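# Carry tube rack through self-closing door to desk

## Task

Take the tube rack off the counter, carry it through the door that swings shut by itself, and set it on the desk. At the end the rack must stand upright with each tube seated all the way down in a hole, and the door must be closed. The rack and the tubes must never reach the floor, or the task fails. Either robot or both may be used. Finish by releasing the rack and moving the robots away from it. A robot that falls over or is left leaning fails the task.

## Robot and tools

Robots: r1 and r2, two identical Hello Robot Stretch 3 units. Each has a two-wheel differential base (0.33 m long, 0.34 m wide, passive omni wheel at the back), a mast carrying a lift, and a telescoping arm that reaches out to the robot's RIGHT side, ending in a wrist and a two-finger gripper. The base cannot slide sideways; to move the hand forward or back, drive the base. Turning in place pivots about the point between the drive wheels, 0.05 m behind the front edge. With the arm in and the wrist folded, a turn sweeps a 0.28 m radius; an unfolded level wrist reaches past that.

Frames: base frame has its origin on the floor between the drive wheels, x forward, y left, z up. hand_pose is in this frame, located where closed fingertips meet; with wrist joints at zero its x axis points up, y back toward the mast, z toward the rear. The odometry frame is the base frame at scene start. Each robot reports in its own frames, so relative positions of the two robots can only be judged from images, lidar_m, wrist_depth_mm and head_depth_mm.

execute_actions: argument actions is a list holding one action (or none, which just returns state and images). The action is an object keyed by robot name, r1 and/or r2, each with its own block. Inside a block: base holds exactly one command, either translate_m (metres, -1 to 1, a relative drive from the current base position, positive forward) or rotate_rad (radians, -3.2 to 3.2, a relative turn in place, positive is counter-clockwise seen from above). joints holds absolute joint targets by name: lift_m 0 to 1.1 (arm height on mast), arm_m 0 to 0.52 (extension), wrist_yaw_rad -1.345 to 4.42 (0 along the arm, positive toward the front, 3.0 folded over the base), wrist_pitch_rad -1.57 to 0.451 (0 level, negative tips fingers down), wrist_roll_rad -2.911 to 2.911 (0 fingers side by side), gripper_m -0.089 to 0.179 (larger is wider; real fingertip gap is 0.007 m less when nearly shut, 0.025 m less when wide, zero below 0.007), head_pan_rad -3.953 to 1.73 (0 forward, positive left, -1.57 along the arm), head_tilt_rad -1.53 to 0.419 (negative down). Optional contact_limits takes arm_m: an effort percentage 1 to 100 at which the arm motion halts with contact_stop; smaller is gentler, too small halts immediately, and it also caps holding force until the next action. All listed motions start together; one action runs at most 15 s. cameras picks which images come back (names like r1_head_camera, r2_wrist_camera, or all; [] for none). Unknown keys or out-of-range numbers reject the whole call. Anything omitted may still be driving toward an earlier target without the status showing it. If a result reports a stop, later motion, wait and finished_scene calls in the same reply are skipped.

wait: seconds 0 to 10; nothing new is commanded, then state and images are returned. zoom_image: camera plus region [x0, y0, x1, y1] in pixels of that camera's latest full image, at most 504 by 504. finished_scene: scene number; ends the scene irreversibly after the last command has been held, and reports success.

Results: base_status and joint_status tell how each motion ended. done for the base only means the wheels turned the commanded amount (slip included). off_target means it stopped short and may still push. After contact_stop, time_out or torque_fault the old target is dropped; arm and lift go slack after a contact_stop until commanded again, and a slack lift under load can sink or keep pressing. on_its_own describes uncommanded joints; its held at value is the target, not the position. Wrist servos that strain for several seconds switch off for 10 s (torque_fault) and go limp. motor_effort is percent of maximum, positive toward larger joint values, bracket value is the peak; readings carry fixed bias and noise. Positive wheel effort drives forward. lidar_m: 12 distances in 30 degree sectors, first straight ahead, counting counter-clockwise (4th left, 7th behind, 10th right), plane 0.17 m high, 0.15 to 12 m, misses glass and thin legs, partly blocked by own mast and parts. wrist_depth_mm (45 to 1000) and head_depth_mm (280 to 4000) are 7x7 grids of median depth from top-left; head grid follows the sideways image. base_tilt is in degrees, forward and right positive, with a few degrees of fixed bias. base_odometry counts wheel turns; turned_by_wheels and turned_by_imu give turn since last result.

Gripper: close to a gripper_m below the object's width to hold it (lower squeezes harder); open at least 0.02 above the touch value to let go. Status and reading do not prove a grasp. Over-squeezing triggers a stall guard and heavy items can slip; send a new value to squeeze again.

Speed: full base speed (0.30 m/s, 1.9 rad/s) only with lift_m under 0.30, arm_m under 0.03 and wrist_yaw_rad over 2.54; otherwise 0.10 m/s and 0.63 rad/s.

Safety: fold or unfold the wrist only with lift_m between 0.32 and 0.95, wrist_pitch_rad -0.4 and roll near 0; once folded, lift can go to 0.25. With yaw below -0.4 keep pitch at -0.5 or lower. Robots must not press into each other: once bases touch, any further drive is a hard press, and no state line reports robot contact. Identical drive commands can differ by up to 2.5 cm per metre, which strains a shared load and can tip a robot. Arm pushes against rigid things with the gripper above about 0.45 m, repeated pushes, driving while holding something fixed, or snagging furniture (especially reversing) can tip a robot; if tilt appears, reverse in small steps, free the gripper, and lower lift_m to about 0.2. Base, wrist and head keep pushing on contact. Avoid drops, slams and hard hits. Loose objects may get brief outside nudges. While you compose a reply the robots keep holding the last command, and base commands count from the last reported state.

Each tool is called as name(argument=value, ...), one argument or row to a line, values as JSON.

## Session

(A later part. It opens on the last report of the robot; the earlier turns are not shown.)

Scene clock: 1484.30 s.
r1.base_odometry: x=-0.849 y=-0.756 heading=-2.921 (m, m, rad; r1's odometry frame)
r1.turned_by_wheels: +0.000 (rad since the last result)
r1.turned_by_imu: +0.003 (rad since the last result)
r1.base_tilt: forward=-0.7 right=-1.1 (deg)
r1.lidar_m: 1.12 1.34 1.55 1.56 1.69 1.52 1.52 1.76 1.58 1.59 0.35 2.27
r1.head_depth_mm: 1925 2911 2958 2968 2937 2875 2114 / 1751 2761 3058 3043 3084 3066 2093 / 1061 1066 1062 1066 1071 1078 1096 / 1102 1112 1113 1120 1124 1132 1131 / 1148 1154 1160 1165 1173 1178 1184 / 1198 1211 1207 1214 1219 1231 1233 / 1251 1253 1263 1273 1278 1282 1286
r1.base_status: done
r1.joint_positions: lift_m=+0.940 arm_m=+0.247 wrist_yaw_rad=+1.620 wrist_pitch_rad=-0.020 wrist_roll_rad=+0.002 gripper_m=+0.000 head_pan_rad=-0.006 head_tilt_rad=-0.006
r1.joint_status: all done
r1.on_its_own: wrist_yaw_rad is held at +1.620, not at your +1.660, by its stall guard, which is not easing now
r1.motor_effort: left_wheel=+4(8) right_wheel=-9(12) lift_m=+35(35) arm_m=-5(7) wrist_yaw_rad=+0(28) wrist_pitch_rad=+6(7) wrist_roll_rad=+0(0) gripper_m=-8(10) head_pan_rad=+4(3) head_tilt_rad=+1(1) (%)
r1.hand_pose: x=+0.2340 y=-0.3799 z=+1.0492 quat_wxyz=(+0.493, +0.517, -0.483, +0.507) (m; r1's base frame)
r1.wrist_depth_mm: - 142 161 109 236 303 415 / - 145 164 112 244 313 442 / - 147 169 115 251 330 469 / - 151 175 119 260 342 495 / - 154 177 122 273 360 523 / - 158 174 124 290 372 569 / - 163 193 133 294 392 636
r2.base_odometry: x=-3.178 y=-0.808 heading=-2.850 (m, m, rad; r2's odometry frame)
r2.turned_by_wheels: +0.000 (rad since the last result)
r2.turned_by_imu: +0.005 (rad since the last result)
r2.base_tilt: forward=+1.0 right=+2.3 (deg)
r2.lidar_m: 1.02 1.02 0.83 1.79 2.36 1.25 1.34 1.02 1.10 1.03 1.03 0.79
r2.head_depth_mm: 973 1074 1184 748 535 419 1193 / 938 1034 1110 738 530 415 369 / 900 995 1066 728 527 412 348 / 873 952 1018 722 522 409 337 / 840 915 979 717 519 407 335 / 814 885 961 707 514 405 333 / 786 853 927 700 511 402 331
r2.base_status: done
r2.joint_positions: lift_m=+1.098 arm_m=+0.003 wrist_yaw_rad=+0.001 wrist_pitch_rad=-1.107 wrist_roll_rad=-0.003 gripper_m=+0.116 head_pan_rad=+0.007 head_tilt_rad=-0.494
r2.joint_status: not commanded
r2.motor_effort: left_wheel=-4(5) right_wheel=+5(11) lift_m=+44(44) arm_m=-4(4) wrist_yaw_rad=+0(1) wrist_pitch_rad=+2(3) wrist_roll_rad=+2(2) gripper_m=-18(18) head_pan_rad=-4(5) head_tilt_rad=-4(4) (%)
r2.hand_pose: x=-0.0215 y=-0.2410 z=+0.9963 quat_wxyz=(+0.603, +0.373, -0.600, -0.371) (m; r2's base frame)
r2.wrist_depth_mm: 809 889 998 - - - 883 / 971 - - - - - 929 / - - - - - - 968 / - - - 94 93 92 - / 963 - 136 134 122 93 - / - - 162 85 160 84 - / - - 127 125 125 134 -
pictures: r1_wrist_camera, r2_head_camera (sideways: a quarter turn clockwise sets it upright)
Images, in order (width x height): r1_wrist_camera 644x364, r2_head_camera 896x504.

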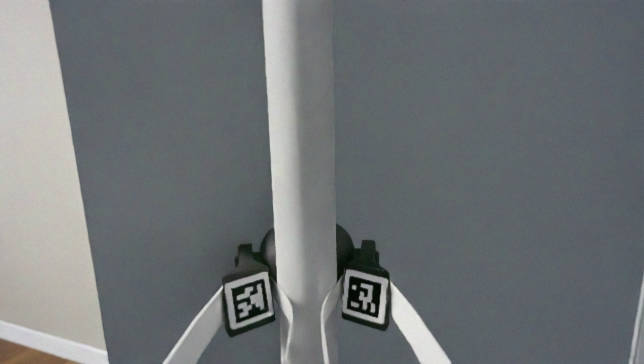

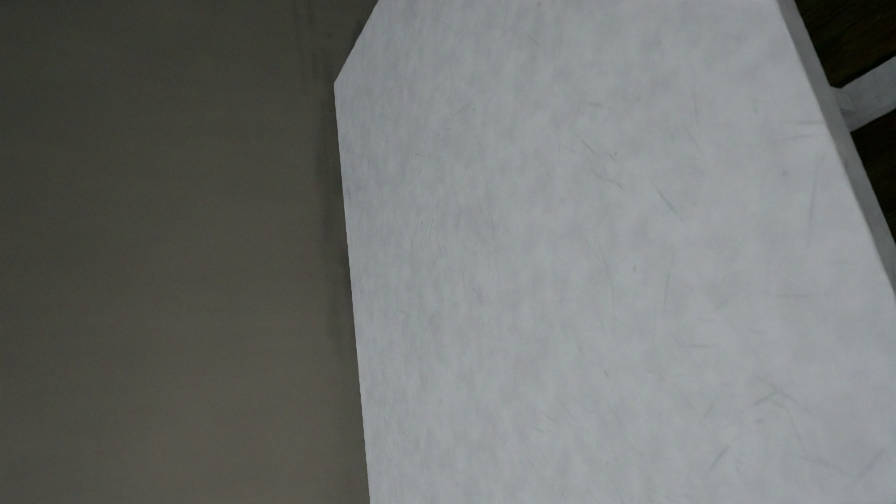

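execute_actions(
  actions=[
    {"r2":{"base":{"translate_m":-0.3}},"r1":{"base":{"translate_m":0.182},"joints":{"arm_m":0.098,"wrist_yaw_rad":1.6}}},
  ],
  cameras=["r2_head_camera","r1_head_camera"],
)

Scene clock: 1506.83 s.
r1.base_odometry: x=-1.027 y=-0.795 heading=-2.921 (m, m, rad; r1's odometry frame)
r1.turned_by_wheels: +0.000 (rad since the last result)
r1.turned_by_imu: +0.001 (rad since the last result)
r1.base_tilt: forward=-0.5 right=-1.1 (deg)
r1.lidar_m: 0.94 1.14 1.50 1.50 1.79 1.68 1.70 1.84 1.64 1.65 0.38 0.29
r1.head_depth_mm: 1939 2754 2789 2811 2782 2789 2098 / 896 900 913 2834 2900 2723 1928 / 893 896 902 905 906 912 901 / 928 931 934 938 945 947 954 / 965 970 973 979 981 987 994 / 1008 1011 1018 1021 1026 1031 1035 / 1050 1055 1059 1066 1070 1075 1085
r1.base_status: done
r1.joint_positions: lift_m=+0.940 arm_m=+0.099 wrist_yaw_rad=+1.449 wrist_pitch_rad=-0.019 wrist_roll_rad=+0.002 gripper_m=+0.000 head_pan_rad=-0.006 head_tilt_rad=-0.006
r1.joint_status: wrist_yaw_rad off_target (ended at +1.449, target +1.600); the others done
r1.on_its_own: wrist_yaw_rad is held at +1.457, not at your +1.600, by its stall guard, which is not easing now
r1.motor_effort: left_wheel=-1(13) right_wheel=-5(8) lift_m=+35(35) arm_m=-7(17) wrist_yaw_rad=+9(100) wrist_pitch_rad=+6(7) wrist_roll_rad=+0(0) gripper_m=-8(22) head_pan_rad=+3(4) head_tilt_rad=+0(1) (%)
r1.hand_pose: x=+0.2325 y=-0.2747 z=+1.0495 quat_wxyz=(+0.534, +0.474, -0.525, +0.463) (m; r1's base frame)
r1.wrist_depth_mm: 857 144 162 108 226 279 363 / 861 147 168 111 233 287 383 / 919 149 171 115 241 304 404 / 958 153 175 119 249 313 421 / 953 159 177 122 258 325 455 / - 163 176 124 279 340 479 / - 169 194 132 282 365 506
r2.base_odometry: x=-2.891 y=-0.721 heading=-2.850 (m, m, rad; r2's odometry frame)
r2.turned_by_wheels: +0.000 (rad since the last result)
r2.turned_by_imu: -0.001 (rad since the last result)
r2.base_tilt: forward=+1.1 right=+2.3 (deg)
r2.lidar_m: 1.31 1.30 0.97 2.28 1.70 0.97 1.18 0.84 0.79 1.13 1.13 1.06
r2.head_depth_mm: 1247 1392 1473 752 1770 1535 1257 / 1212 1339 1203 738 1294 1437 1256 / 1164 1287 1181 730 1781 1512 1250 / 1120 1224 1154 722 1722 1504 1238 / 1085 1184 1144 714 1630 1493 1249 / 1041 1141 1122 706 582 1494 1228 / 1013 1102 1102 698 554 1482 1220
r2.base_status: done
r2.joint_positions: lift_m=+1.098 arm_m=+0.003 wrist_yaw_rad=+0.001 wrist_pitch_rad=-1.107 wrist_roll_rad=-0.003 gripper_m=+0.116 head_pan_rad=+0.007 head_tilt_rad=-0.494
r2.joint_status: not commanded
r2.motor_effort: left_wheel=-3(9) right_wheel=+4(5) lift_m=+44(44) arm_m=-4(4) wrist_yaw_rad=-2(0) wrist_pitch_rad=+2(2) wrist_roll_rad=+2(2) gripper_m=-18(17) head_pan_rad=-5(4) head_tilt_rad=-4(4) (%)
r2.hand_pose: x=-0.0215 y=-0.2410 z=+0.9963 quat_wxyz=(+0.603, +0.373, -0.600, -0.371) (m; r2's base frame)
r2.wrist_depth_mm: 934 - - - - 827 601 / - - - - - 877 627 / - - - - - 941 738 / - - - 94 93 92 903 / - - 135 134 131 93 - / - - 163 85 160 83 - / - - 128 125 126 134 -
pictures: r1_head_camera (sideways: a quarter turn clockwise sets it upright), r2_head_camera (sideways: a quarter turn clockwise sets it upright)
Images, in order (width x height): r1_head_camera 896x504, r2_head_camera 896x504.

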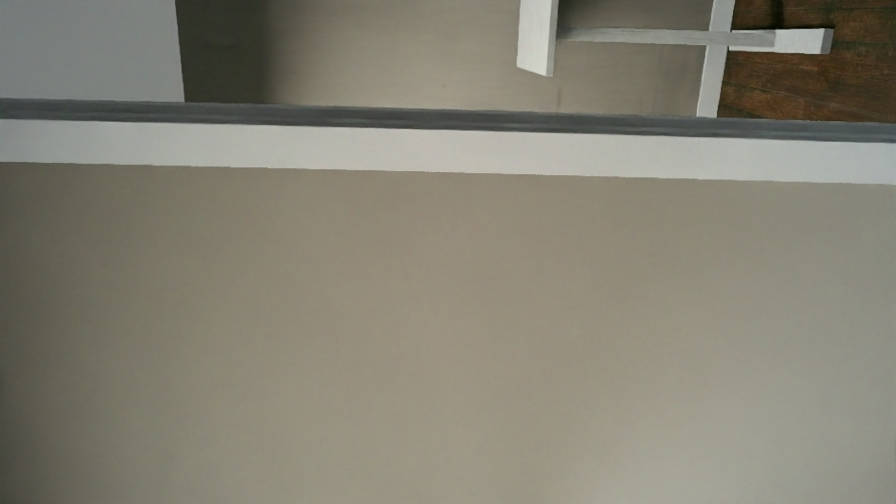

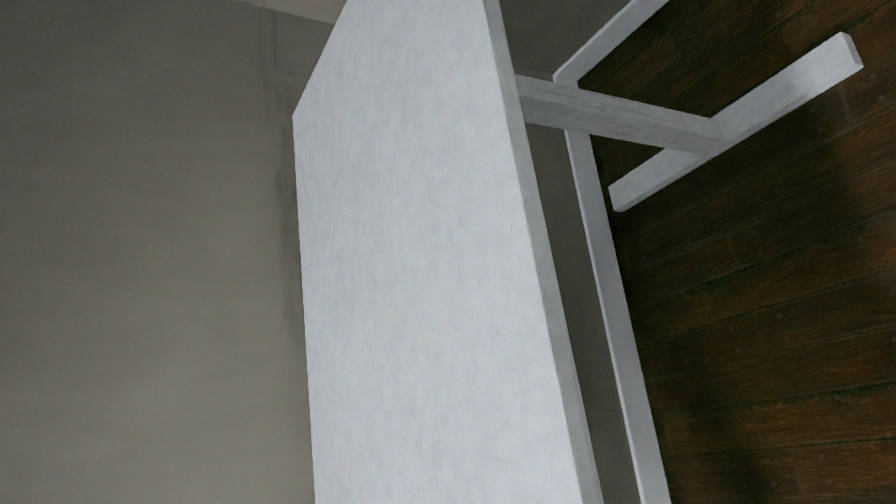

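execute_actions(
  actions=[
    {"r1":{"base":{"translate_m":0.212},"joints":{"arm_m":0.04,"wrist_yaw_rad":1.5}},"r2":{"base":{"rotate_rad":1.726},"joints":{"head_pan_rad":-1.57,"head_tilt_rad":-0.6}}},
  ],
  cameras=["r2_head_camera","r2_wrist_camera","r1_wrist_camera"],
)

Scene clock: 1529.30 s.
r1.base_odometry: x=-1.234 y=-0.842 heading=-2.921 (m, m, rad; r1's odometry frame)
r1.turned_by_wheels: +0.000 (rad since the last result)
r1.turned_by_imu: +0.002 (rad since the last result)
r1.base_tilt: forward=-0.6 right=-1.0 (deg)
r1.lidar_m: 0.73 0.89 1.44 1.44 1.71 1.89 1.90 1.91 1.72 1.32 0.39 0.28
r1.head_depth_mm: 1839 2562 2605 2626 2635 2616 2113 / 660 662 666 670 676 680 681 / 692 696 699 702 705 709 711 / 720 724 726 729 734 739 739 / 748 754 755 760 764 766 770 / 779 784 788 790 797 800 804 / 814 819 822 829 834 838 843
r1.base_status: done
r1.joint_positions: lift_m=+0.940 arm_m=+0.040 wrist_yaw_rad=+1.481 wrist_pitch_rad=-0.020 wrist_roll_rad=+0.002 gripper_m=+0.000 head_pan_rad=-0.006 head_tilt_rad=-0.006
r1.joint_status: all done
r1.on_its_own: wrist_yaw_rad is held at +1.478, not at your +1.500, by its stall guard, which is not easing now
r1.motor_effort: left_wheel=+3(11) right_wheel=-4(6) lift_m=+35(35) arm_m=-1(14) wrist_yaw_rad=-3(100) wrist_pitch_rad=+6(7) wrist_roll_rad=+0(0) gripper_m=-8(19) head_pan_rad=+3(3) head_tilt_rad=+2(1) (%)
r1.hand_pose: x=+0.2333 y=-0.2082 z=+1.0492 quat_wxyz=(+0.527, +0.482, -0.517, +0.471) (m; r1's base frame)
r1.wrist_depth_mm: 683 159 167 110 196 210 230 / 704 165 171 112 200 217 239 / 727 169 175 115 206 224 247 / 751 177 180 118 215 233 259 / 791 726 186 121 221 241 267 / 819 744 189 124 231 251 276 / 877 791 198 132 236 259 291
r2.base_odometry: x=-2.891 y=-0.721 heading=-1.124 (m, m, rad; r2's odometry frame)
r2.turned_by_wheels: +1.726 (rad since the last result)
r2.turned_by_imu: +1.713 (rad since the last result)
r2.base_tilt: forward=+1.0 right=+2.2 (deg)
r2.lidar_m: 2.62 1.29 0.97 0.94 0.79 0.87 1.13 1.13 1.06 1.30 0.97 0.97
r2.head_depth_mm: - - - - - - 1208 / - - - - - - 1139 / - - - - - - 1134 / 1077 1163 877 - 1686 329 1110 / 1057 1156 862 601 1625 304 334 / 1032 1133 849 595 1614 1350 1175 / 1019 1115 838 588 1596 1387 1166
r2.base_status: done
r2.joint_positions: lift_m=+1.098 arm_m=+0.003 wrist_yaw_rad=+0.001 wrist_pitch_rad=-1.107 wrist_roll_rad=-0.003 gripper_m=+0.116 head_pan_rad=-1.563 head_tilt_rad=-0.593
r2.joint_status: all done
r2.motor_effort: left_wheel=-4(8) right_wheel=+5(9) lift_m=+44(44) arm_m=-5(4) wrist_yaw_rad=-2(1) wrist_pitch_rad=+2(3) wrist_roll_rad=+1(2) gripper_m=-17(17) head_pan_rad=-5(58) head_tilt_rad=-5(20) (%)
r2.hand_pose: x=-0.0215 y=-0.2410 z=+0.9963 quat_wxyz=(+0.603, +0.373, -0.600, -0.371) (m; r2's base frame)
r2.wrist_depth_mm: 295 299 - - - - - / 891 - - - - - - / - - - - - - - / - - - 94 93 92 - / - - 136 134 128 94 - / - - 163 85 160 83 - / - - 128 124 125 134 -
pictures: r1_wrist_camera, r2_head_camera (sideways: a quarter turn clockwise sets it upright), r2_wrist_camera
Images, in order (width x height): r1_wrist_camera 644x364, r2_head_camera 896x504, r2_wrist_camera 644x364.

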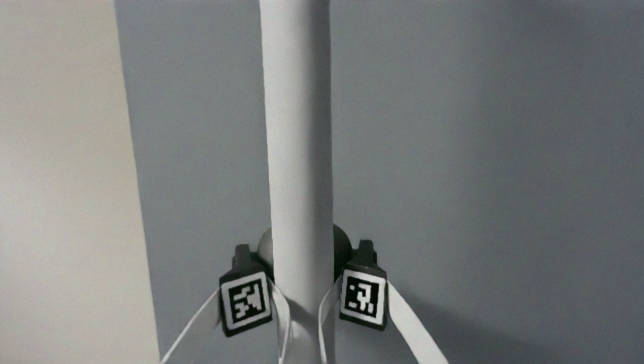

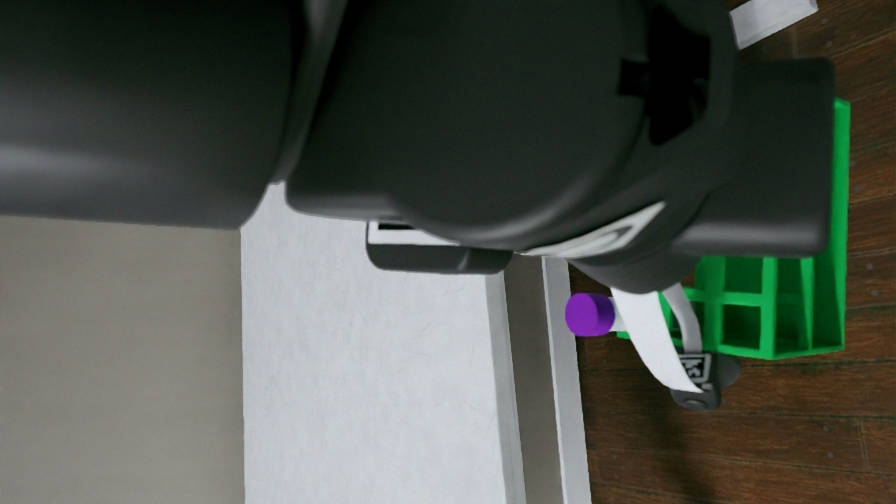

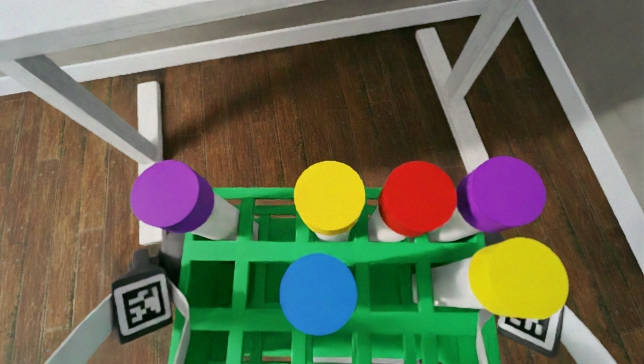

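execute_actions(
  actions=[
    {"r1":{"base":{"translate_m":0.222},"joints":{"arm_m":0.022,"wrist_yaw_rad":1.52}},"r2":{"joints":{"wrist_pitch_rad":-1.0,"arm_m":0.1}}},
  ],
  cameras=["r2_head_camera","r2_wrist_camera","r1_wrist_camera"],
)

Scene clock: 1564.67 s.
r1.base_odometry: x=-1.450 y=-0.890 heading=-2.921 (m, m, rad; r1's odometry frame)
r1.turned_by_wheels: +0.000 (rad since the last result)
r1.turned_by_imu: +0.002 (rad since the last result)
r1.base_tilt: forward=-0.7 right=-1.0 (deg)
r1.lidar_m: 0.51 0.64 1.22 1.37 1.63 2.10 2.11 1.99 1.78 0.80 0.37 0.30
r1.head_depth_mm: 437 442 444 445 448 452 455 / 466 468 469 471 474 462 465 / 483 484 487 490 492 494 496 / 502 504 506 510 511 514 515 / 523 524 526 530 532 535 538 / 545 548 549 552 554 558 561 / 569 571 574 578 580 584 587
r1.base_status: done
r1.joint_positions: lift_m=+0.940 arm_m=+0.022 wrist_yaw_rad=+1.476 wrist_pitch_rad=-0.019 wrist_roll_rad=+0.002 gripper_m=+0.000 head_pan_rad=-0.006 head_tilt_rad=-0.006
r1.joint_status: wrist_yaw_rad off_target (ended at +1.476, target +1.520); the others done
r1.on_its_own: wrist_yaw_rad is held at +1.470, not at your +1.520, by its stall guard, which is not easing now
r1.motor_effort: left_wheel=+0(6) right_wheel=-4(10) lift_m=+35(35) arm_m=-4(11) wrist_yaw_rad=-7(57) wrist_pitch_rad=+6(7) wrist_roll_rad=+0(0) gripper_m=-8(12) head_pan_rad=+3(2) head_tilt_rad=+1(1) (%)
r1.hand_pose: x=+0.2332 y=-0.1916 z=+1.0493 quat_wxyz=(+0.528, +0.481, -0.519, +0.470) (m; r1's base frame)
r1.wrist_depth_mm: 442 420 173 109 177 180 181 / 460 435 179 112 183 186 185 / 475 447 184 114 188 189 192 / 491 470 191 119 192 195 197 / 506 479 197 121 200 201 203 / 540 499 199 123 208 209 210 / 557 516 212 132 213 216 216
r2.base_odometry: x=-2.891 y=-0.721 heading=-1.124 (m, m, rad; r2's odometry frame)
r2.turned_by_wheels: +0.000 (rad since the last result)
r2.turned_by_imu: +0.001 (rad since the last result)
r2.base_tilt: forward=+1.1 right=+2.3 (deg)
r2.lidar_m: 2.62 1.29 0.97 0.87 0.79 0.87 1.13 1.13 1.07 1.30 0.97 0.97
r2.head_depth_mm: - - - 684 1331 1404 1203 / - - - 661 1586 1420 1194 / - - - - 409 1404 1187 / 1074 1176 862 - 411 1407 1185 / 1056 1153 861 599 420 1400 1177 / 1037 1134 850 594 1639 1390 1166 / 1024 1111 838 590 1594 1380 1160
r2.base_status: not commanded
r2.joint_positions: lift_m=+1.098 arm_m=+0.100 wrist_yaw_rad=+0.001 wrist_pitch_rad=-1.015 wrist_roll_rad=-0.003 gripper_m=+0.116 head_pan_rad=-1.563 head_tilt_rad=-0.593
r2.joint_status: all done
r2.motor_effort: left_wheel=-3(4) right_wheel=+5(5) lift_m=+44(44) arm_m=+5(5) wrist_yaw_rad=-1(1) wrist_pitch_rad=+5(5) wrist_roll_rad=+2(2) gripper_m=-18(17) head_pan_rad=-4(4) head_tilt_rad=-5(5) (%)
r2.hand_pose: x=-0.0215 y=-0.3593 z=+1.0059 quat_wxyz=(+0.619, +0.344, -0.617, -0.343) (m; r2's base frame)
r2.wrist_depth_mm: 327 324 318 314 312 307 302 / 300 296 291 287 286 291 - / 274 273 276 - - - - / - 286 - 94 93 92 - / - - 135 134 125 89 - / - - 163 85 160 83 - / - - 128 125 153 134 -
pictures: r1_wrist_camera, r2_head_camera (sideways: a quarter turn clockwise sets it upright), r2_wrist_camera
Images, in order (width x height): r1_wrist_camera 644x364, r2_head_camera 896x504, r2_wrist_camera 644x364.

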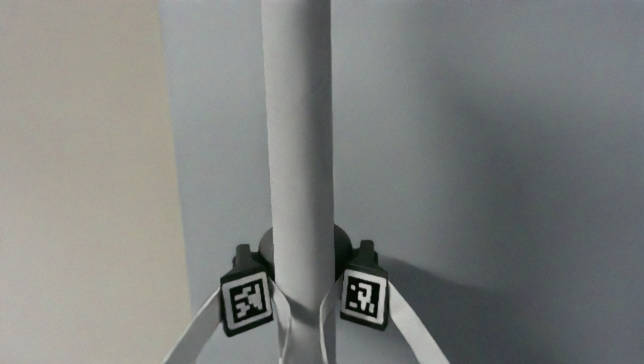

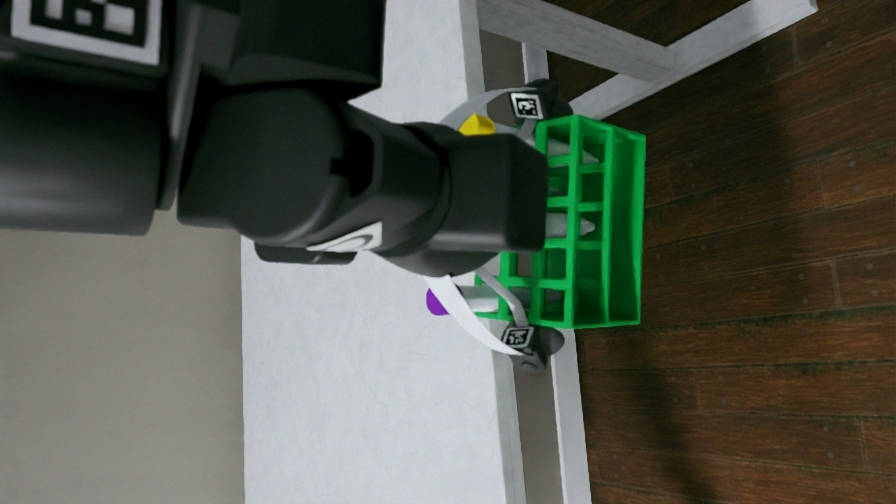

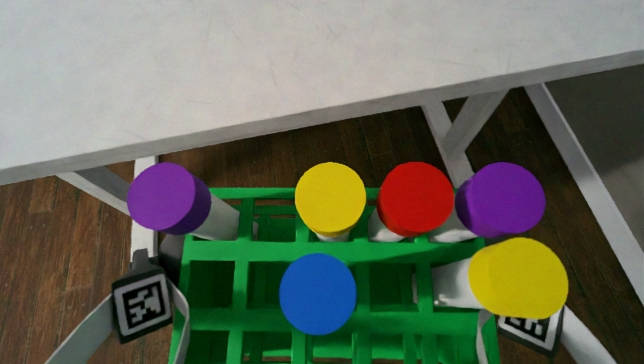

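execute_actions(
  actions=[
    {"r1":{"base":{"translate_m":0.17},"joints":{"arm_m":0.01,"wrist_yaw_rad":1.5}},"r2":{"base":{"rotate_rad":0.2},"joints":{"wrist_pitch_rad":-0.85}}},
  ],
  cameras=["r2_head_camera","r2_wrist_camera","r1_head_camera"],
)

Scene clock: 1604.73 s.
r1.base_odometry: x=-1.616 y=-0.927 heading=-2.921 (m, m, rad; r1's odometry frame)
r1.turned_by_wheels: +0.000 (rad since the last result)
r1.turned_by_imu: +0.001 (rad since the last result)
r1.base_tilt: forward=-0.6 right=-1.0 (deg)
r1.lidar_m: 0.37 0.44 0.84 1.35 1.57 2.26 2.27 2.06 1.85 0.60 0.36 0.32
r1.head_depth_mm: 299 301 302 303 305 305 306 / 310 312 313 314 316 316 318 / 322 323 325 326 328 329 330 / 334 336 337 339 341 342 344 / 349 350 352 353 355 357 358 / 363 364 366 368 370 372 374 / 379 381 383 384 387 389 392
r1.base_status: done
r1.joint_positions: lift_m=+0.940 arm_m=+0.011 wrist_yaw_rad=+1.335 wrist_pitch_rad=-0.019 wrist_roll_rad=+0.002 gripper_m=+0.000 head_pan_rad=-0.006 head_tilt_rad=-0.006
r1.joint_status: wrist_yaw_rad off_target (ended at +1.335, target +1.500); the others done
r1.on_its_own: wrist_yaw_rad is held at +1.350, not at your +1.500, by its stall guard, which is not easing now; wrist_yaw_rad is at rest, and its effort (+18) is outside its rest range (-12 to +12)
r1.motor_effort: left_wheel=-3(12) right_wheel=+1(11) lift_m=+36(35) arm_m=-8(11) wrist_yaw_rad=+18(74) wrist_pitch_rad=+6(6) wrist_roll_rad=+0(0) gripper_m=-8(13) head_pan_rad=+3(4) head_tilt_rad=+1(2) (%)
r1.hand_pose: x=+0.2273 y=-0.2153 z=+1.0493 quat_wxyz=(+0.559, +0.443, -0.551, +0.432) (m; r1's base frame)
r1.wrist_depth_mm: 231 212 175 108 176 177 176 / 236 220 182 111 181 180 181 / 243 227 186 115 186 186 188 / 252 237 191 119 191 193 192 / 260 243 199 122 198 199 197 / 269 255 204 124 204 206 205 / 278 271 213 132 211 213 210
r2.base_odometry: x=-2.891 y=-0.721 heading=-0.924 (m, m, rad; r2's odometry frame)
r2.turned_by_wheels: +0.200 (rad since the last result)
r2.turned_by_imu: +0.199 (rad since the last result)
r2.base_tilt: forward=+1.0 right=+2.3 (deg)
r2.lidar_m: 2.62 0.99 0.85 0.81 0.84 1.03 1.13 1.18 1.07 1.30 0.97 1.86
r2.head_depth_mm: - - - 623 1655 1436 1199 / - - - 648 1628 1409 1192 / - - - - 456 1419 1181 / 1059 1153 839 414 453 1405 1180 / 1067 1163 857 514 1615 1395 1177 / 1055 1160 842 594 1639 1386 1161 / 1057 1157 834 589 1658 1378 1165
r2.base_status: done
r2.joint_positions: lift_m=+1.098 arm_m=+0.100 wrist_yaw_rad=+0.001 wrist_pitch_rad=-0.869 wrist_roll_rad=-0.003 gripper_m=+0.116 head_pan_rad=-1.563 head_tilt_rad=-0.593
r2.joint_status: all done
r2.motor_effort: left_wheel=-4(8) right_wheel=+5(11) lift_m=+44(44) arm_m=+4(4) wrist_yaw_rad=+0(0) wrist_pitch_rad=+7(5) wrist_roll_rad=+2(2) gripper_m=-18(18) head_pan_rad=-4(4) head_tilt_rad=-5(5) (%)
r2.hand_pose: x=-0.0215 y=-0.3916 z=+1.0250 quat_wxyz=(+0.642, +0.299, -0.640, -0.298) (m; r2's base frame)
r2.wrist_depth_mm: 432 418 414 411 406 398 392 / 369 363 362 357 350 347 342 / 325 322 316 313 311 306 303 / 297 97 283 94 93 92 284 / - - 135 134 120 89 - / - - 163 85 160 83 - / - - 128 125 152 134 -
pictures: r1_head_camera (sideways: a quarter turn clockwise sets it upright), r2_head_camera (sideways: a quarter turn clockwise sets it upright), r2_wrist_camera
Images, in order (width x height): r1_head_camera 896x504, r2_head_camera 896x504, r2_wrist_camera 644x364.

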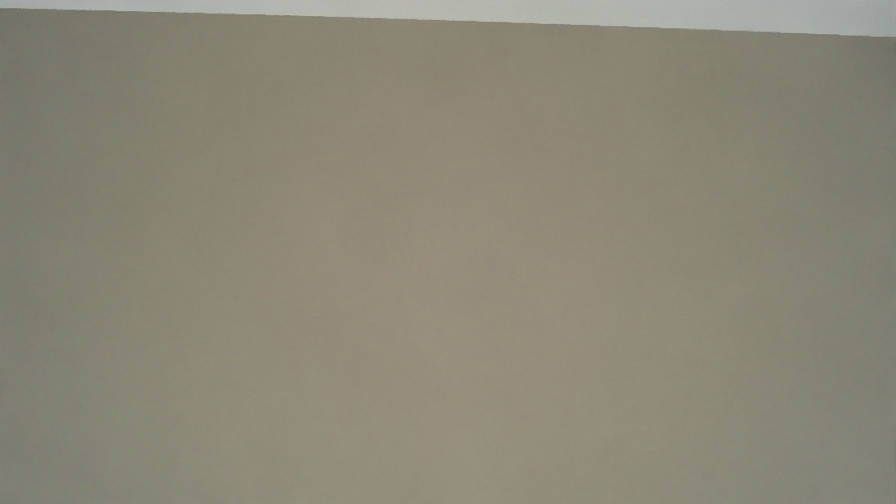

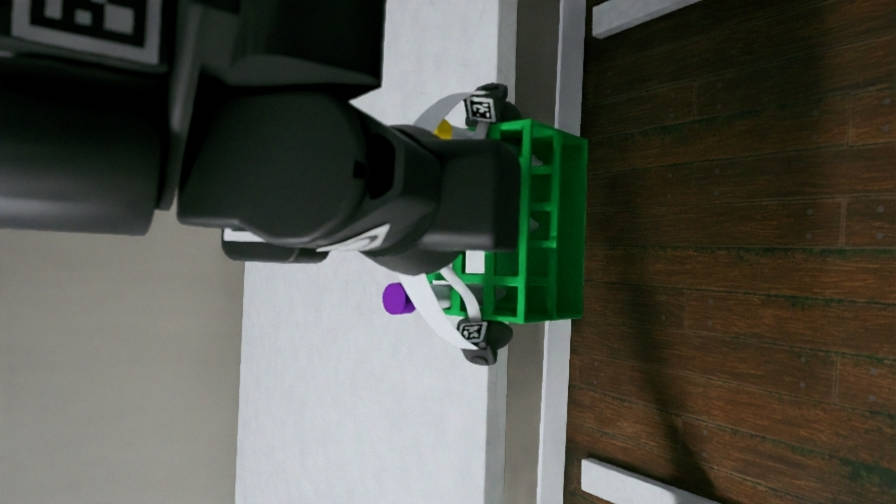

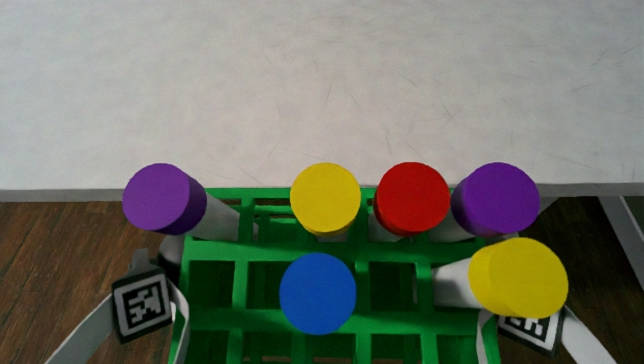

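execute_actions(
  actions=[
    {"r1":{"joints":{"gripper_m":0.1}},"r2":{"joints":{"arm_m":0.22}}},
  ],
  cameras=["r2_head_camera","r2_wrist_camera","r1_wrist_camera"],
)

Scene clock: 1614.73 s.
r1.base_odometry: x=-1.616 y=-0.927 heading=-2.921 (m, m, rad; r1's odometry frame)
r1.turned_by_wheels: +0.000 (rad since the last result)
r1.turned_by_imu: +0.001 (rad since the last result)
r1.base_tilt: forward=-0.6 right=-1.1 (deg)
r1.lidar_m: 0.37 0.44 0.84 1.35 1.57 2.26 2.27 2.05 1.84 0.66 0.41 0.35
r1.head_depth_mm: 300 300 302 304 304 305 307 / 311 312 313 315 315 317 319 / 322 324 325 326 328 329 331 / 335 336 338 339 341 342 344 / 349 350 351 353 355 356 358 / 363 365 367 369 370 373 374 / 380 381 383 385 387 389 391
r1.base_status: not commanded
r1.joint_positions: lift_m=+0.940 arm_m=+0.010 wrist_yaw_rad=+1.347 wrist_pitch_rad=-0.019 wrist_roll_rad=+0.002 gripper_m=+0.100 head_pan_rad=-0.006 head_tilt_rad=-0.006
r1.joint_status: all done
r1.on_its_own: wrist_yaw_rad is held at +1.350, not at your +1.500, by its stall guard, which is not easing now
r1.motor_effort: left_wheel=-1(3) right_wheel=+1(1) lift_m=+35(35) arm_m=-5(7) wrist_yaw_rad=+3(18) wrist_pitch_rad=+6(6) wrist_roll_rad=+0(0) gripper_m=+0(83) head_pan_rad=+3(4) head_tilt_rad=+1(1) (%)
r1.hand_pose: x=+0.2280 y=-0.2122 z=+1.0493 quat_wxyz=(+0.557, +0.447, -0.549, +0.435) (m; r1's base frame)
r1.wrist_depth_mm: 234 217 224 160 219 214 213 / 240 224 232 164 224 222 216 / 246 229 237 168 230 227 224 / 255 238 242 172 238 233 228 / 263 256 252 179 243 239 236 / 274 269 262 254 254 246 241 / 282 278 267 261 264 256 250
r2.base_odometry: x=-2.891 y=-0.721 heading=-0.924 (m, m, rad; r2's odometry frame)
r2.turned_by_wheels: +0.000 (rad since the last result)
r2.turned_by_imu: +0.001 (rad since the last result)
r2.base_tilt: forward=+1.0 right=+2.3 (deg)
r2.lidar_m: 2.63 0.99 0.83 0.80 0.83 1.02 1.13 1.18 1.07 1.30 0.97 1.86
r2.head_depth_mm: - - 909 623 1680 1430 1203 / - - 896 614 1666 1412 1198 / - - - 539 1673 1413 1191 / 1058 1156 927 551 1667 1408 1179 / 1060 1160 861 574 1662 1395 1180 / 1061 1169 844 596 1655 1393 1171 / 1063 1165 836 589 1666 1369 1163
r2.base_status: not commanded
r2.joint_positions: lift_m=+1.098 arm_m=+0.220 wrist_yaw_rad=+0.001 wrist_pitch_rad=-0.869 wrist_roll_rad=-0.003 gripper_m=+0.116 head_pan_rad=-1.563 head_tilt_rad=-0.593
r2.joint_status: all done
r2.motor_effort: left_wheel=-3(4) right_wheel=+5(5) lift_m=+44(44) arm_m=+4(5) wrist_yaw_rad=+0(1) wrist_pitch_rad=+6(7) wrist_roll_rad=+2(2) gripper_m=-17(18) head_pan_rad=-5(4) head_tilt_rad=-5(4) (%)
r2.hand_pose: x=-0.0215 y=-0.5117 z=+1.0251 quat_wxyz=(+0.643, +0.298, -0.640, -0.297) (m; r2's base frame)
r2.wrist_depth_mm: 430 424 415 407 403 397 395 / 369 362 358 354 350 343 340 / 324 322 318 313 307 306 307 / 289 97 282 94 93 92 273 / 261 252 136 134 120 89 247 / 235 - 163 85 160 83 225 / 225 - 127 125 153 134 214
pictures: r1_wrist_camera, r2_head_camera (sideways: a quarter turn clockwise sets it upright), r2_wrist_camera
Images, in order (width x height): r1_wrist_camera 644x364, r2_head_camera 896x504, r2_wrist_camera 644x364.

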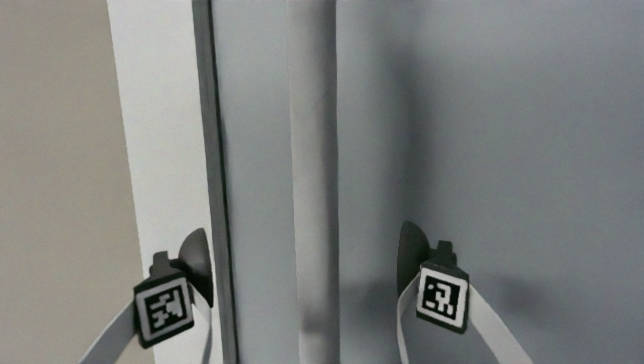

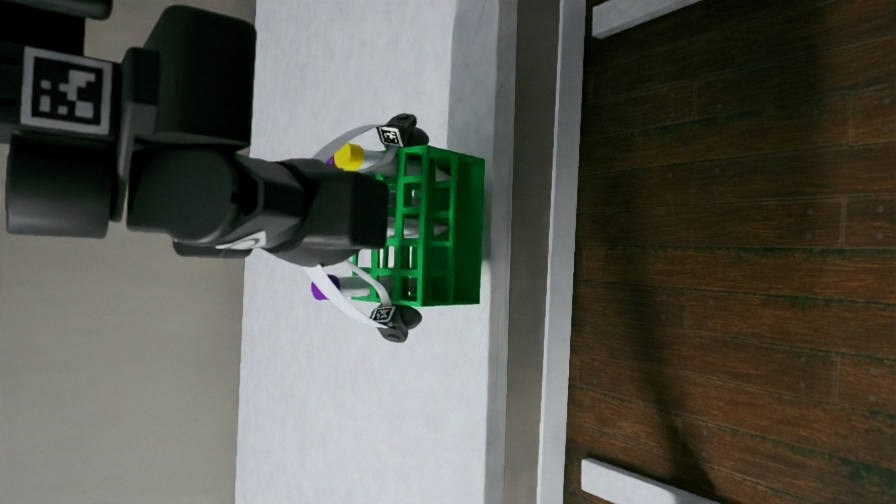

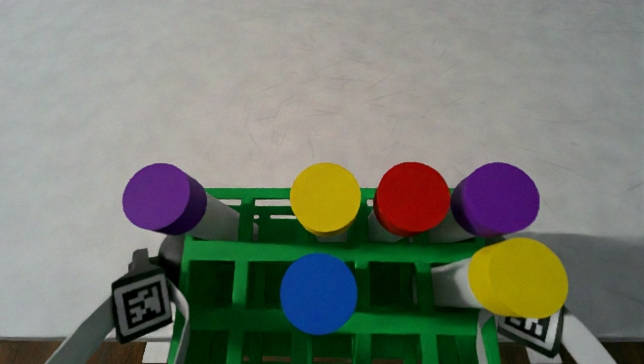

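execute_actions(
  actions=[
    {"r1":{"base":{"translate_m":-0.35}},"r2":{"joints":{"arm_m":0.36}}},
  ],
  cameras=["r2_head_camera","r2_wrist_camera","r1_head_camera","r1_nav_camera"],
)

Scene clock: 1625.33 s.
r1.base_odometry: x=-1.275 y=-0.851 heading=-2.921 (m, m, rad; r1's odometry frame)
r1.turned_by_wheels: +0.000 (rad since the last result)
r1.turned_by_imu: +0.000 (rad since the last result)
r1.base_tilt: forward=-0.6 right=-1.0 (deg)
r1.lidar_m: 0.69 0.84 1.42 1.42 1.70 1.93 1.94 1.93 1.73 1.23 0.78 0.70
r1.head_depth_mm: 609 612 614 617 619 621 623 / 618 619 624 630 632 634 638 / 653 656 659 662 665 668 671 / 679 682 685 690 691 693 697 / 707 712 714 717 719 723 726 / 738 742 743 747 752 754 759 / 768 773 776 780 783 789 793
r1.base_status: done
r1.joint_positions: lift_m=+0.940 arm_m=+0.010 wrist_yaw_rad=+1.347 wrist_pitch_rad=-0.019 wrist_roll_rad=+0.002 gripper_m=+0.100 head_pan_rad=-0.006 head_tilt_rad=-0.006
r1.joint_status: not commanded
r1.on_its_own: wrist_yaw_rad is held at +1.350, not at your +1.500, by its stall guard, which is not easing now
r1.motor_effort: left_wheel=+1(7) right_wheel=+0(3) lift_m=+35(35) arm_m=-5(5) wrist_yaw_rad=+4(4) wrist_pitch_rad=+6(6) wrist_roll_rad=+0(0) gripper_m=+0(0) head_pan_rad=+3(3) head_tilt_rad=+1(1) (%)
r1.hand_pose: x=+0.2280 y=-0.2121 z=+1.0493 quat_wxyz=(+0.557, +0.447, -0.548, +0.435) (m; r1's base frame)
r1.wrist_depth_mm: 562 556 537 544 523 526 508 / 579 564 562 551 543 543 518 / 597 582 568 567 553 557 538 / 625 601 585 582 570 562 559 / 629 618 611 600 597 573 570 / 648 641 634 630 618 605 578 / 702 671 656 640 625 607 606
r2.base_odometry: x=-2.891 y=-0.721 heading=-0.924 (m, m, rad; r2's odometry frame)
r2.turned_by_wheels: +0.000 (rad since the last result)
r2.turned_by_imu: +0.001 (rad since the last result)
r2.base_tilt: forward=+1.0 right=+2.2 (deg)
r2.lidar_m: 2.63 0.99 0.83 0.80 0.83 1.02 1.13 1.18 1.07 1.30 0.97 1.87
r2.head_depth_mm: - 1160 909 623 1664 1433 1197 / - 1194 898 617 1658 1416 1199 / - 1191 629 611 1667 1407 1185 / 1060 1154 628 607 1672 1409 1181 / 1058 1165 857 599 1668 1392 1174 / 1060 1163 848 595 1637 1391 1168 / 1062 1158 839 590 1665 1377 1168
r2.base_status: not commanded
r2.joint_positions: lift_m=+1.098 arm_m=+0.360 wrist_yaw_rad=+0.000 wrist_pitch_rad=-0.868 wrist_roll_rad=-0.003 gripper_m=+0.116 head_pan_rad=-1.563 head_tilt_rad=-0.593
r2.joint_status: all done
r2.motor_effort: left_wheel=-4(4) right_wheel=+5(5) lift_m=+44(44) arm_m=+4(4) wrist_yaw_rad=-1(1) wrist_pitch_rad=+6(6) wrist_roll_rad=+2(2) gripper_m=-18(18) head_pan_rad=-5(4) head_tilt_rad=-4(5) (%)
r2.hand_pose: x=-0.0215 y=-0.6518 z=+1.0251 quat_wxyz=(+0.643, +0.298, -0.640, -0.297) (m; r2's base frame)
r2.wrist_depth_mm: 431 421 413 408 402 397 393 / 371 361 356 353 350 349 340 / 326 321 317 313 309 306 302 / 287 97 283 94 93 91 270 / 260 250 135 134 120 89 246 / 237 - 163 85 160 83 224 / 220 210 128 125 153 134 208
pictures: r1_head_camera (sideways: a quarter turn clockwise sets it upright), r1_nav_camera (sideways: a quarter turn counterclockwise sets it upright), r2_head_camera (sideways: a quarter turn clockwise sets it upright), r2_wrist_camera
Images, in order (width x height): r1_head_camera 896x504, r1_nav_camera 672x504, r2_head_camera 896x504, r2_wrist_camera 644x364.

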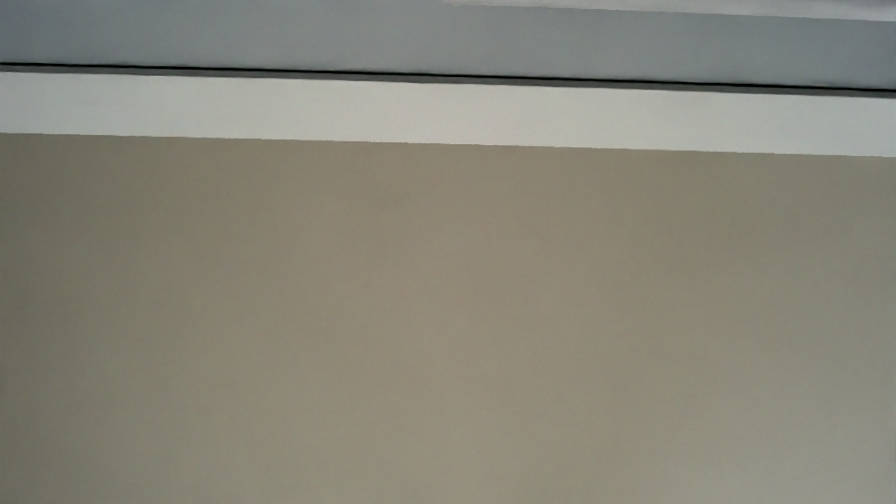

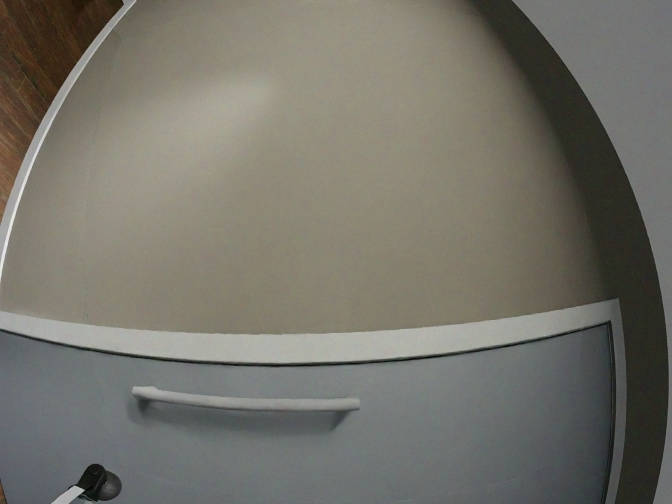

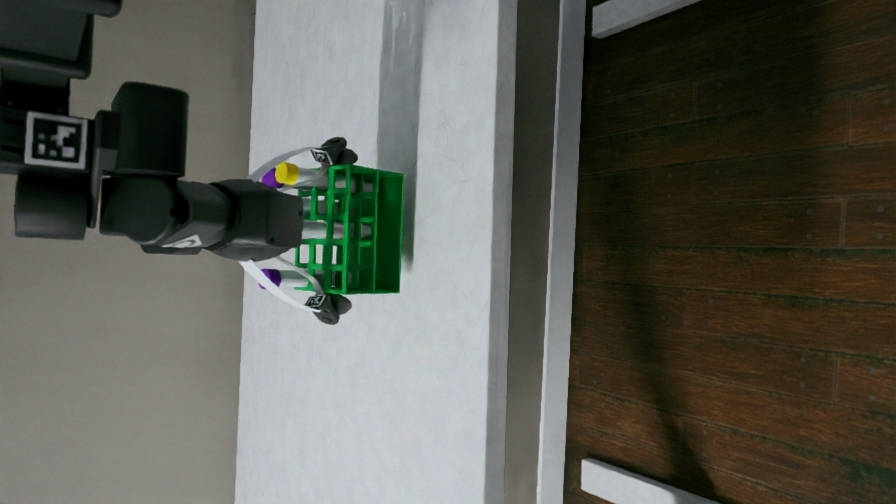

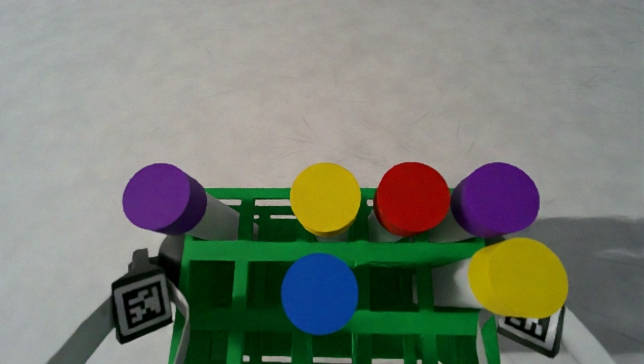

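execute_actions(
  actions=[
    {"r2":{"joints":{"wrist_pitch_rad":-1.0}}},
  ],
  cameras=["r2_head_camera","r2_wrist_camera"],
)

Scene clock: 1634.97 s.
r1.base_odometry: x=-1.275 y=-0.851 heading=-2.921 (m, m, rad; r1's odometry frame)
r1.turned_by_wheels: +0.000 (rad since the last result)
r1.turned_by_imu: +0.001 (rad since the last result)
r1.base_tilt: forward=-0.6 right=-1.1 (deg)
r1.lidar_m: 0.69 0.84 1.42 1.42 1.69 1.93 1.94 1.93 1.73 1.23 0.78 0.70
r1.head_depth_mm: 609 610 612 615 619 621 623 / 619 622 624 629 632 635 638 / 654 658 658 662 665 667 672 / 679 683 684 688 692 695 697 / 706 709 713 715 720 723 727 / 737 740 743 747 750 755 758 / 770 772 777 780 784 788 793
r1.base_status: not commanded
r1.joint_positions: lift_m=+0.940 arm_m=+0.010 wrist_yaw_rad=+1.347 wrist_pitch_rad=-0.019 wrist_roll_rad=+0.002 gripper_m=+0.100 head_pan_rad=-0.006 head_tilt_rad=-0.006
r1.joint_status: not commanded
r1.on_its_own: wrist_yaw_rad is held at +1.350, not at your +1.500, by its stall guard, which is not easing now
r1.motor_effort: left_wheel=+1(0) right_wheel=+0(0) lift_m=+35(35) arm_m=-5(5) wrist_yaw_rad=+4(4) wrist_pitch_rad=+6(6) wrist_roll_rad=+0(0) gripper_m=+0(1) head_pan_rad=+3(3) head_tilt_rad=+1(2) (%)
r1.hand_pose: x=+0.2280 y=-0.2121 z=+1.0493 quat_wxyz=(+0.557, +0.447, -0.548, +0.435) (m; r1's base frame)
r1.wrist_depth_mm: 563 561 534 529 527 518 504 / 579 566 555 547 541 532 518 / 598 581 571 576 550 545 537 / 618 604 575 594 560 557 549 / 640 626 605 604 584 586 571 / 660 657 630 617 617 598 590 / 682 674 647 651 626 627 596
r2.base_odometry: x=-2.891 y=-0.721 heading=-0.924 (m, m, rad; r2's odometry frame)
r2.turned_by_wheels: +0.000 (rad since the last result)
r2.turned_by_imu: +0.001 (rad since the last result)
r2.base_tilt: forward=+1.1 right=+2.3 (deg)
r2.lidar_m: 2.62 0.99 0.82 0.80 0.83 1.02 1.13 1.17 1.07 1.30 0.97 1.86
r2.head_depth_mm: - 1167 911 625 1650 1440 1198 / - 1194 896 619 1649 1428 1191 / - 1193 612 611 1672 1416 1189 / 1058 1153 614 606 1687 1408 1178 / 1063 1159 863 598 1660 1395 1179 / 1065 1156 845 593 1655 1379 1167 / 1063 1163 834 589 1645 1372 1163
r2.base_status: not commanded
r2.joint_positions: lift_m=+1.098 arm_m=+0.360 wrist_yaw_rad=+0.000 wrist_pitch_rad=-1.009 wrist_roll_rad=-0.003 gripper_m=+0.116 head_pan_rad=-1.563 head_tilt_rad=-0.593
r2.joint_status: all done
r2.motor_effort: left_wheel=-4(3) right_wheel=+5(5) lift_m=+44(44) arm_m=+4(5) wrist_yaw_rad=-1(0) wrist_pitch_rad=+3(4) wrist_roll_rad=+2(2) gripper_m=-18(18) head_pan_rad=-4(4) head_tilt_rad=-5(5) (%)
r2.hand_pose: x=-0.0216 y=-0.6209 z=+1.0066 quat_wxyz=(+0.620, +0.342, -0.618, -0.341) (m; r2's base frame)
r2.wrist_depth_mm: 331 327 322 315 311 306 303 / 300 296 293 287 285 281 278 / 273 270 267 265 261 259 255 / 253 97 247 94 93 92 236 / 234 228 136 134 120 89 222 / 218 - 163 85 160 83 205 / 206 200 128 125 153 134 193
pictures: r2_head_camera (sideways: a quarter turn clockwise sets it upright), r2_wrist_camera
Images, in order (width x height): r2_head_camera 896x504, r2_wrist_camera 644x364.

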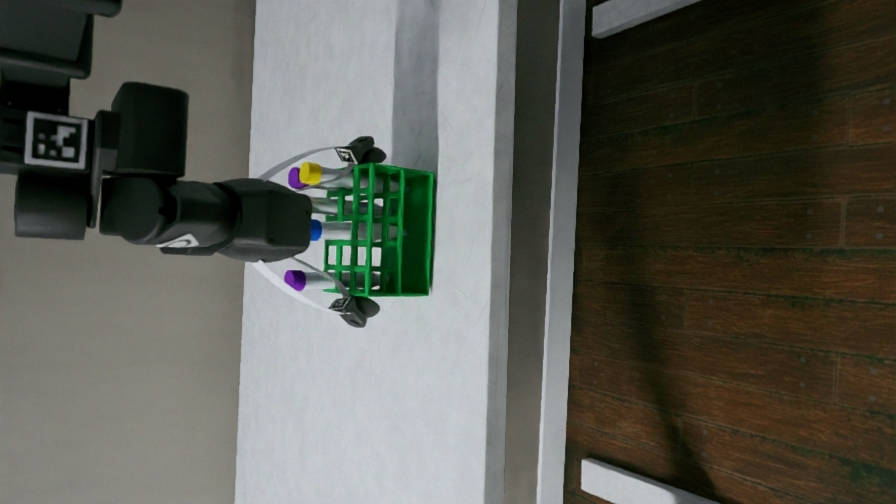

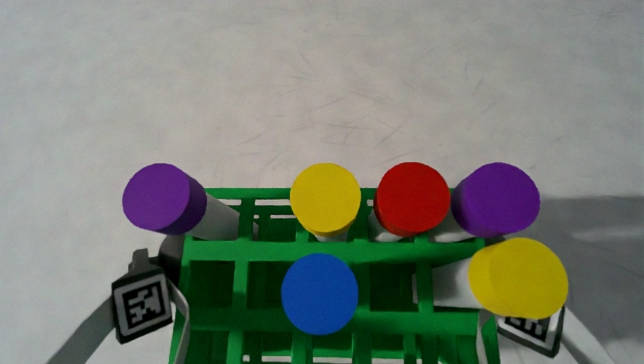

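execute_actions(
  actions=[
    {"r2":{"joints":{"wrist_pitch_rad":-1.09}}},
  ],
  cameras=["r2_head_camera","r2_wrist_camera"],
)

Scene clock: 1639.13 s.
r1.base_odometry: x=-1.275 y=-0.851 heading=-2.921 (m, m, rad; r1's odometry frame)
r1.turned_by_wheels: +0.000 (rad since the last result)
r1.turned_by_imu: +0.001 (rad since the last result)
r1.base_tilt: forward=-0.6 right=-1.1 (deg)
r1.lidar_m: 0.69 0.84 1.42 1.43 1.70 1.93 1.94 1.93 1.73 1.23 0.78 0.70
r1.head_depth_mm: 610 612 614 617 620 622 623 / 617 621 623 629 633 634 638 / 655 657 659 662 665 668 671 / 679 681 684 689 691 695 698 / 705 710 713 716 719 724 727 / 737 739 742 746 752 754 758 / 769 772 776 779 785 789 794
r1.base_status: not commanded
r1.joint_positions: lift_m=+0.940 arm_m=+0.010 wrist_yaw_rad=+1.347 wrist_pitch_rad=-0.019 wrist_roll_rad=+0.002 gripper_m=+0.100 head_pan_rad=-0.006 head_tilt_rad=-0.006
r1.joint_status: not commanded
r1.on_its_own: wrist_yaw_rad is held at +1.350, not at your +1.500, by its stall guard, which is not easing now
r1.motor_effort: left_wheel=+0(1) right_wheel=+0(1) lift_m=+35(35) arm_m=-5(5) wrist_yaw_rad=+4(4) wrist_pitch_rad=+6(6) wrist_roll_rad=+0(0) gripper_m=+0(0) head_pan_rad=+3(4) head_tilt_rad=+2(1) (%)
r1.hand_pose: x=+0.2280 y=-0.2121 z=+1.0493 quat_wxyz=(+0.557, +0.447, -0.548, +0.435) (m; r1's base frame)
r1.wrist_depth_mm: 551 559 541 532 531 517 510 / 592 570 550 550 540 534 525 / 591 582 568 559 548 548 533 / 611 621 581 590 563 558 552 / 646 612 615 607 579 577 566 / 650 645 632 611 597 604 579 / 694 673 652 638 621 611 598
r2.base_odometry: x=-2.891 y=-0.721 heading=-0.924 (m, m, rad; r2's odometry frame)
r2.turned_by_wheels: +0.000 (rad since the last result)
r2.turned_by_imu: +0.001 (rad since the last result)
r2.base_tilt: forward=+1.0 right=+2.3 (deg)
r2.lidar_m: 2.62 0.99 0.82 0.80 0.83 1.03 1.13 1.17 1.07 1.30 0.97 1.86
r2.head_depth_mm: - 1162 905 622 1673 1428 1198 / - 1194 896 619 1669 1423 1200 / - 1184 646 591 1668 1426 1191 / 1058 1154 599 602 1672 1408 1173 / 1061 1152 865 590 1646 1401 1171 / 1058 1159 847 596 1650 1384 1170 / 1060 1168 837 588 1644 1386 1161
r2.base_status: not commanded
r2.joint_positions: lift_m=+1.098 arm_m=+0.360 wrist_yaw_rad=+0.000 wrist_pitch_rad=-1.096 wrist_roll_rad=-0.003 gripper_m=+0.116 head_pan_rad=-1.563 head_tilt_rad=-0.593
r2.joint_status: all done
r2.motor_effort: left_wheel=-3(4) right_wheel=+5(5) lift_m=+44(44) arm_m=+4(4) wrist_yaw_rad=+0(0) wrist_pitch_rad=+2(2) wrist_roll_rad=+2(2) gripper_m=-18(17) head_pan_rad=-4(4) head_tilt_rad=-5(4) (%)
r2.hand_pose: x=-0.0216 y=-0.6003 z=+0.9973 quat_wxyz=(+0.605, +0.369, -0.602, -0.368) (m; r2's base frame)
r2.wrist_depth_mm: 290 286 283 279 272 269 266 / 269 265 262 258 256 252 250 / 251 250 245 242 239 237 235 / 236 231 230 94 93 91 220 / 223 218 136 134 123 89 209 / 210 - 163 85 159 83 197 / 202 195 128 125 152 134 189
pictures: r2_head_camera (sideways: a quarter turn clockwise sets it upright), r2_wrist_camera
Images, in order (width x height): r2_head_camera 896x504, r2_wrist_camera 644x364.

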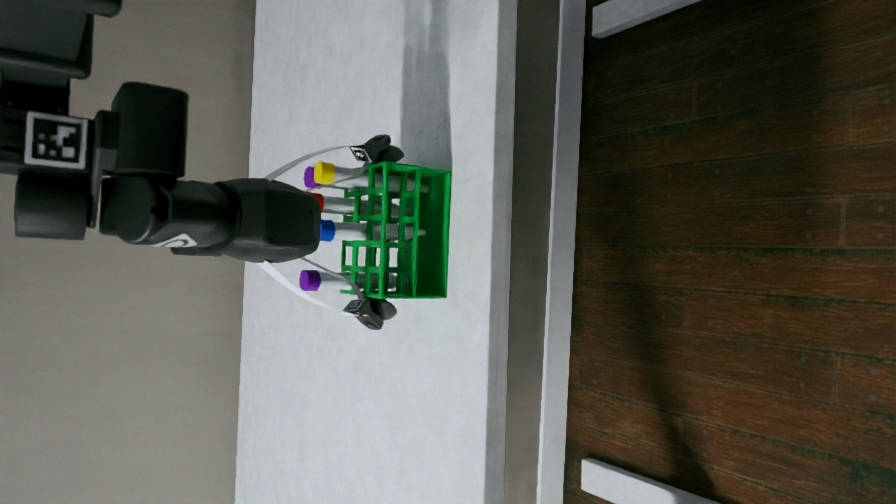

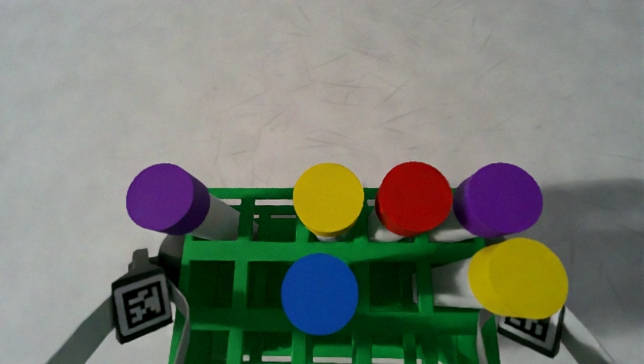

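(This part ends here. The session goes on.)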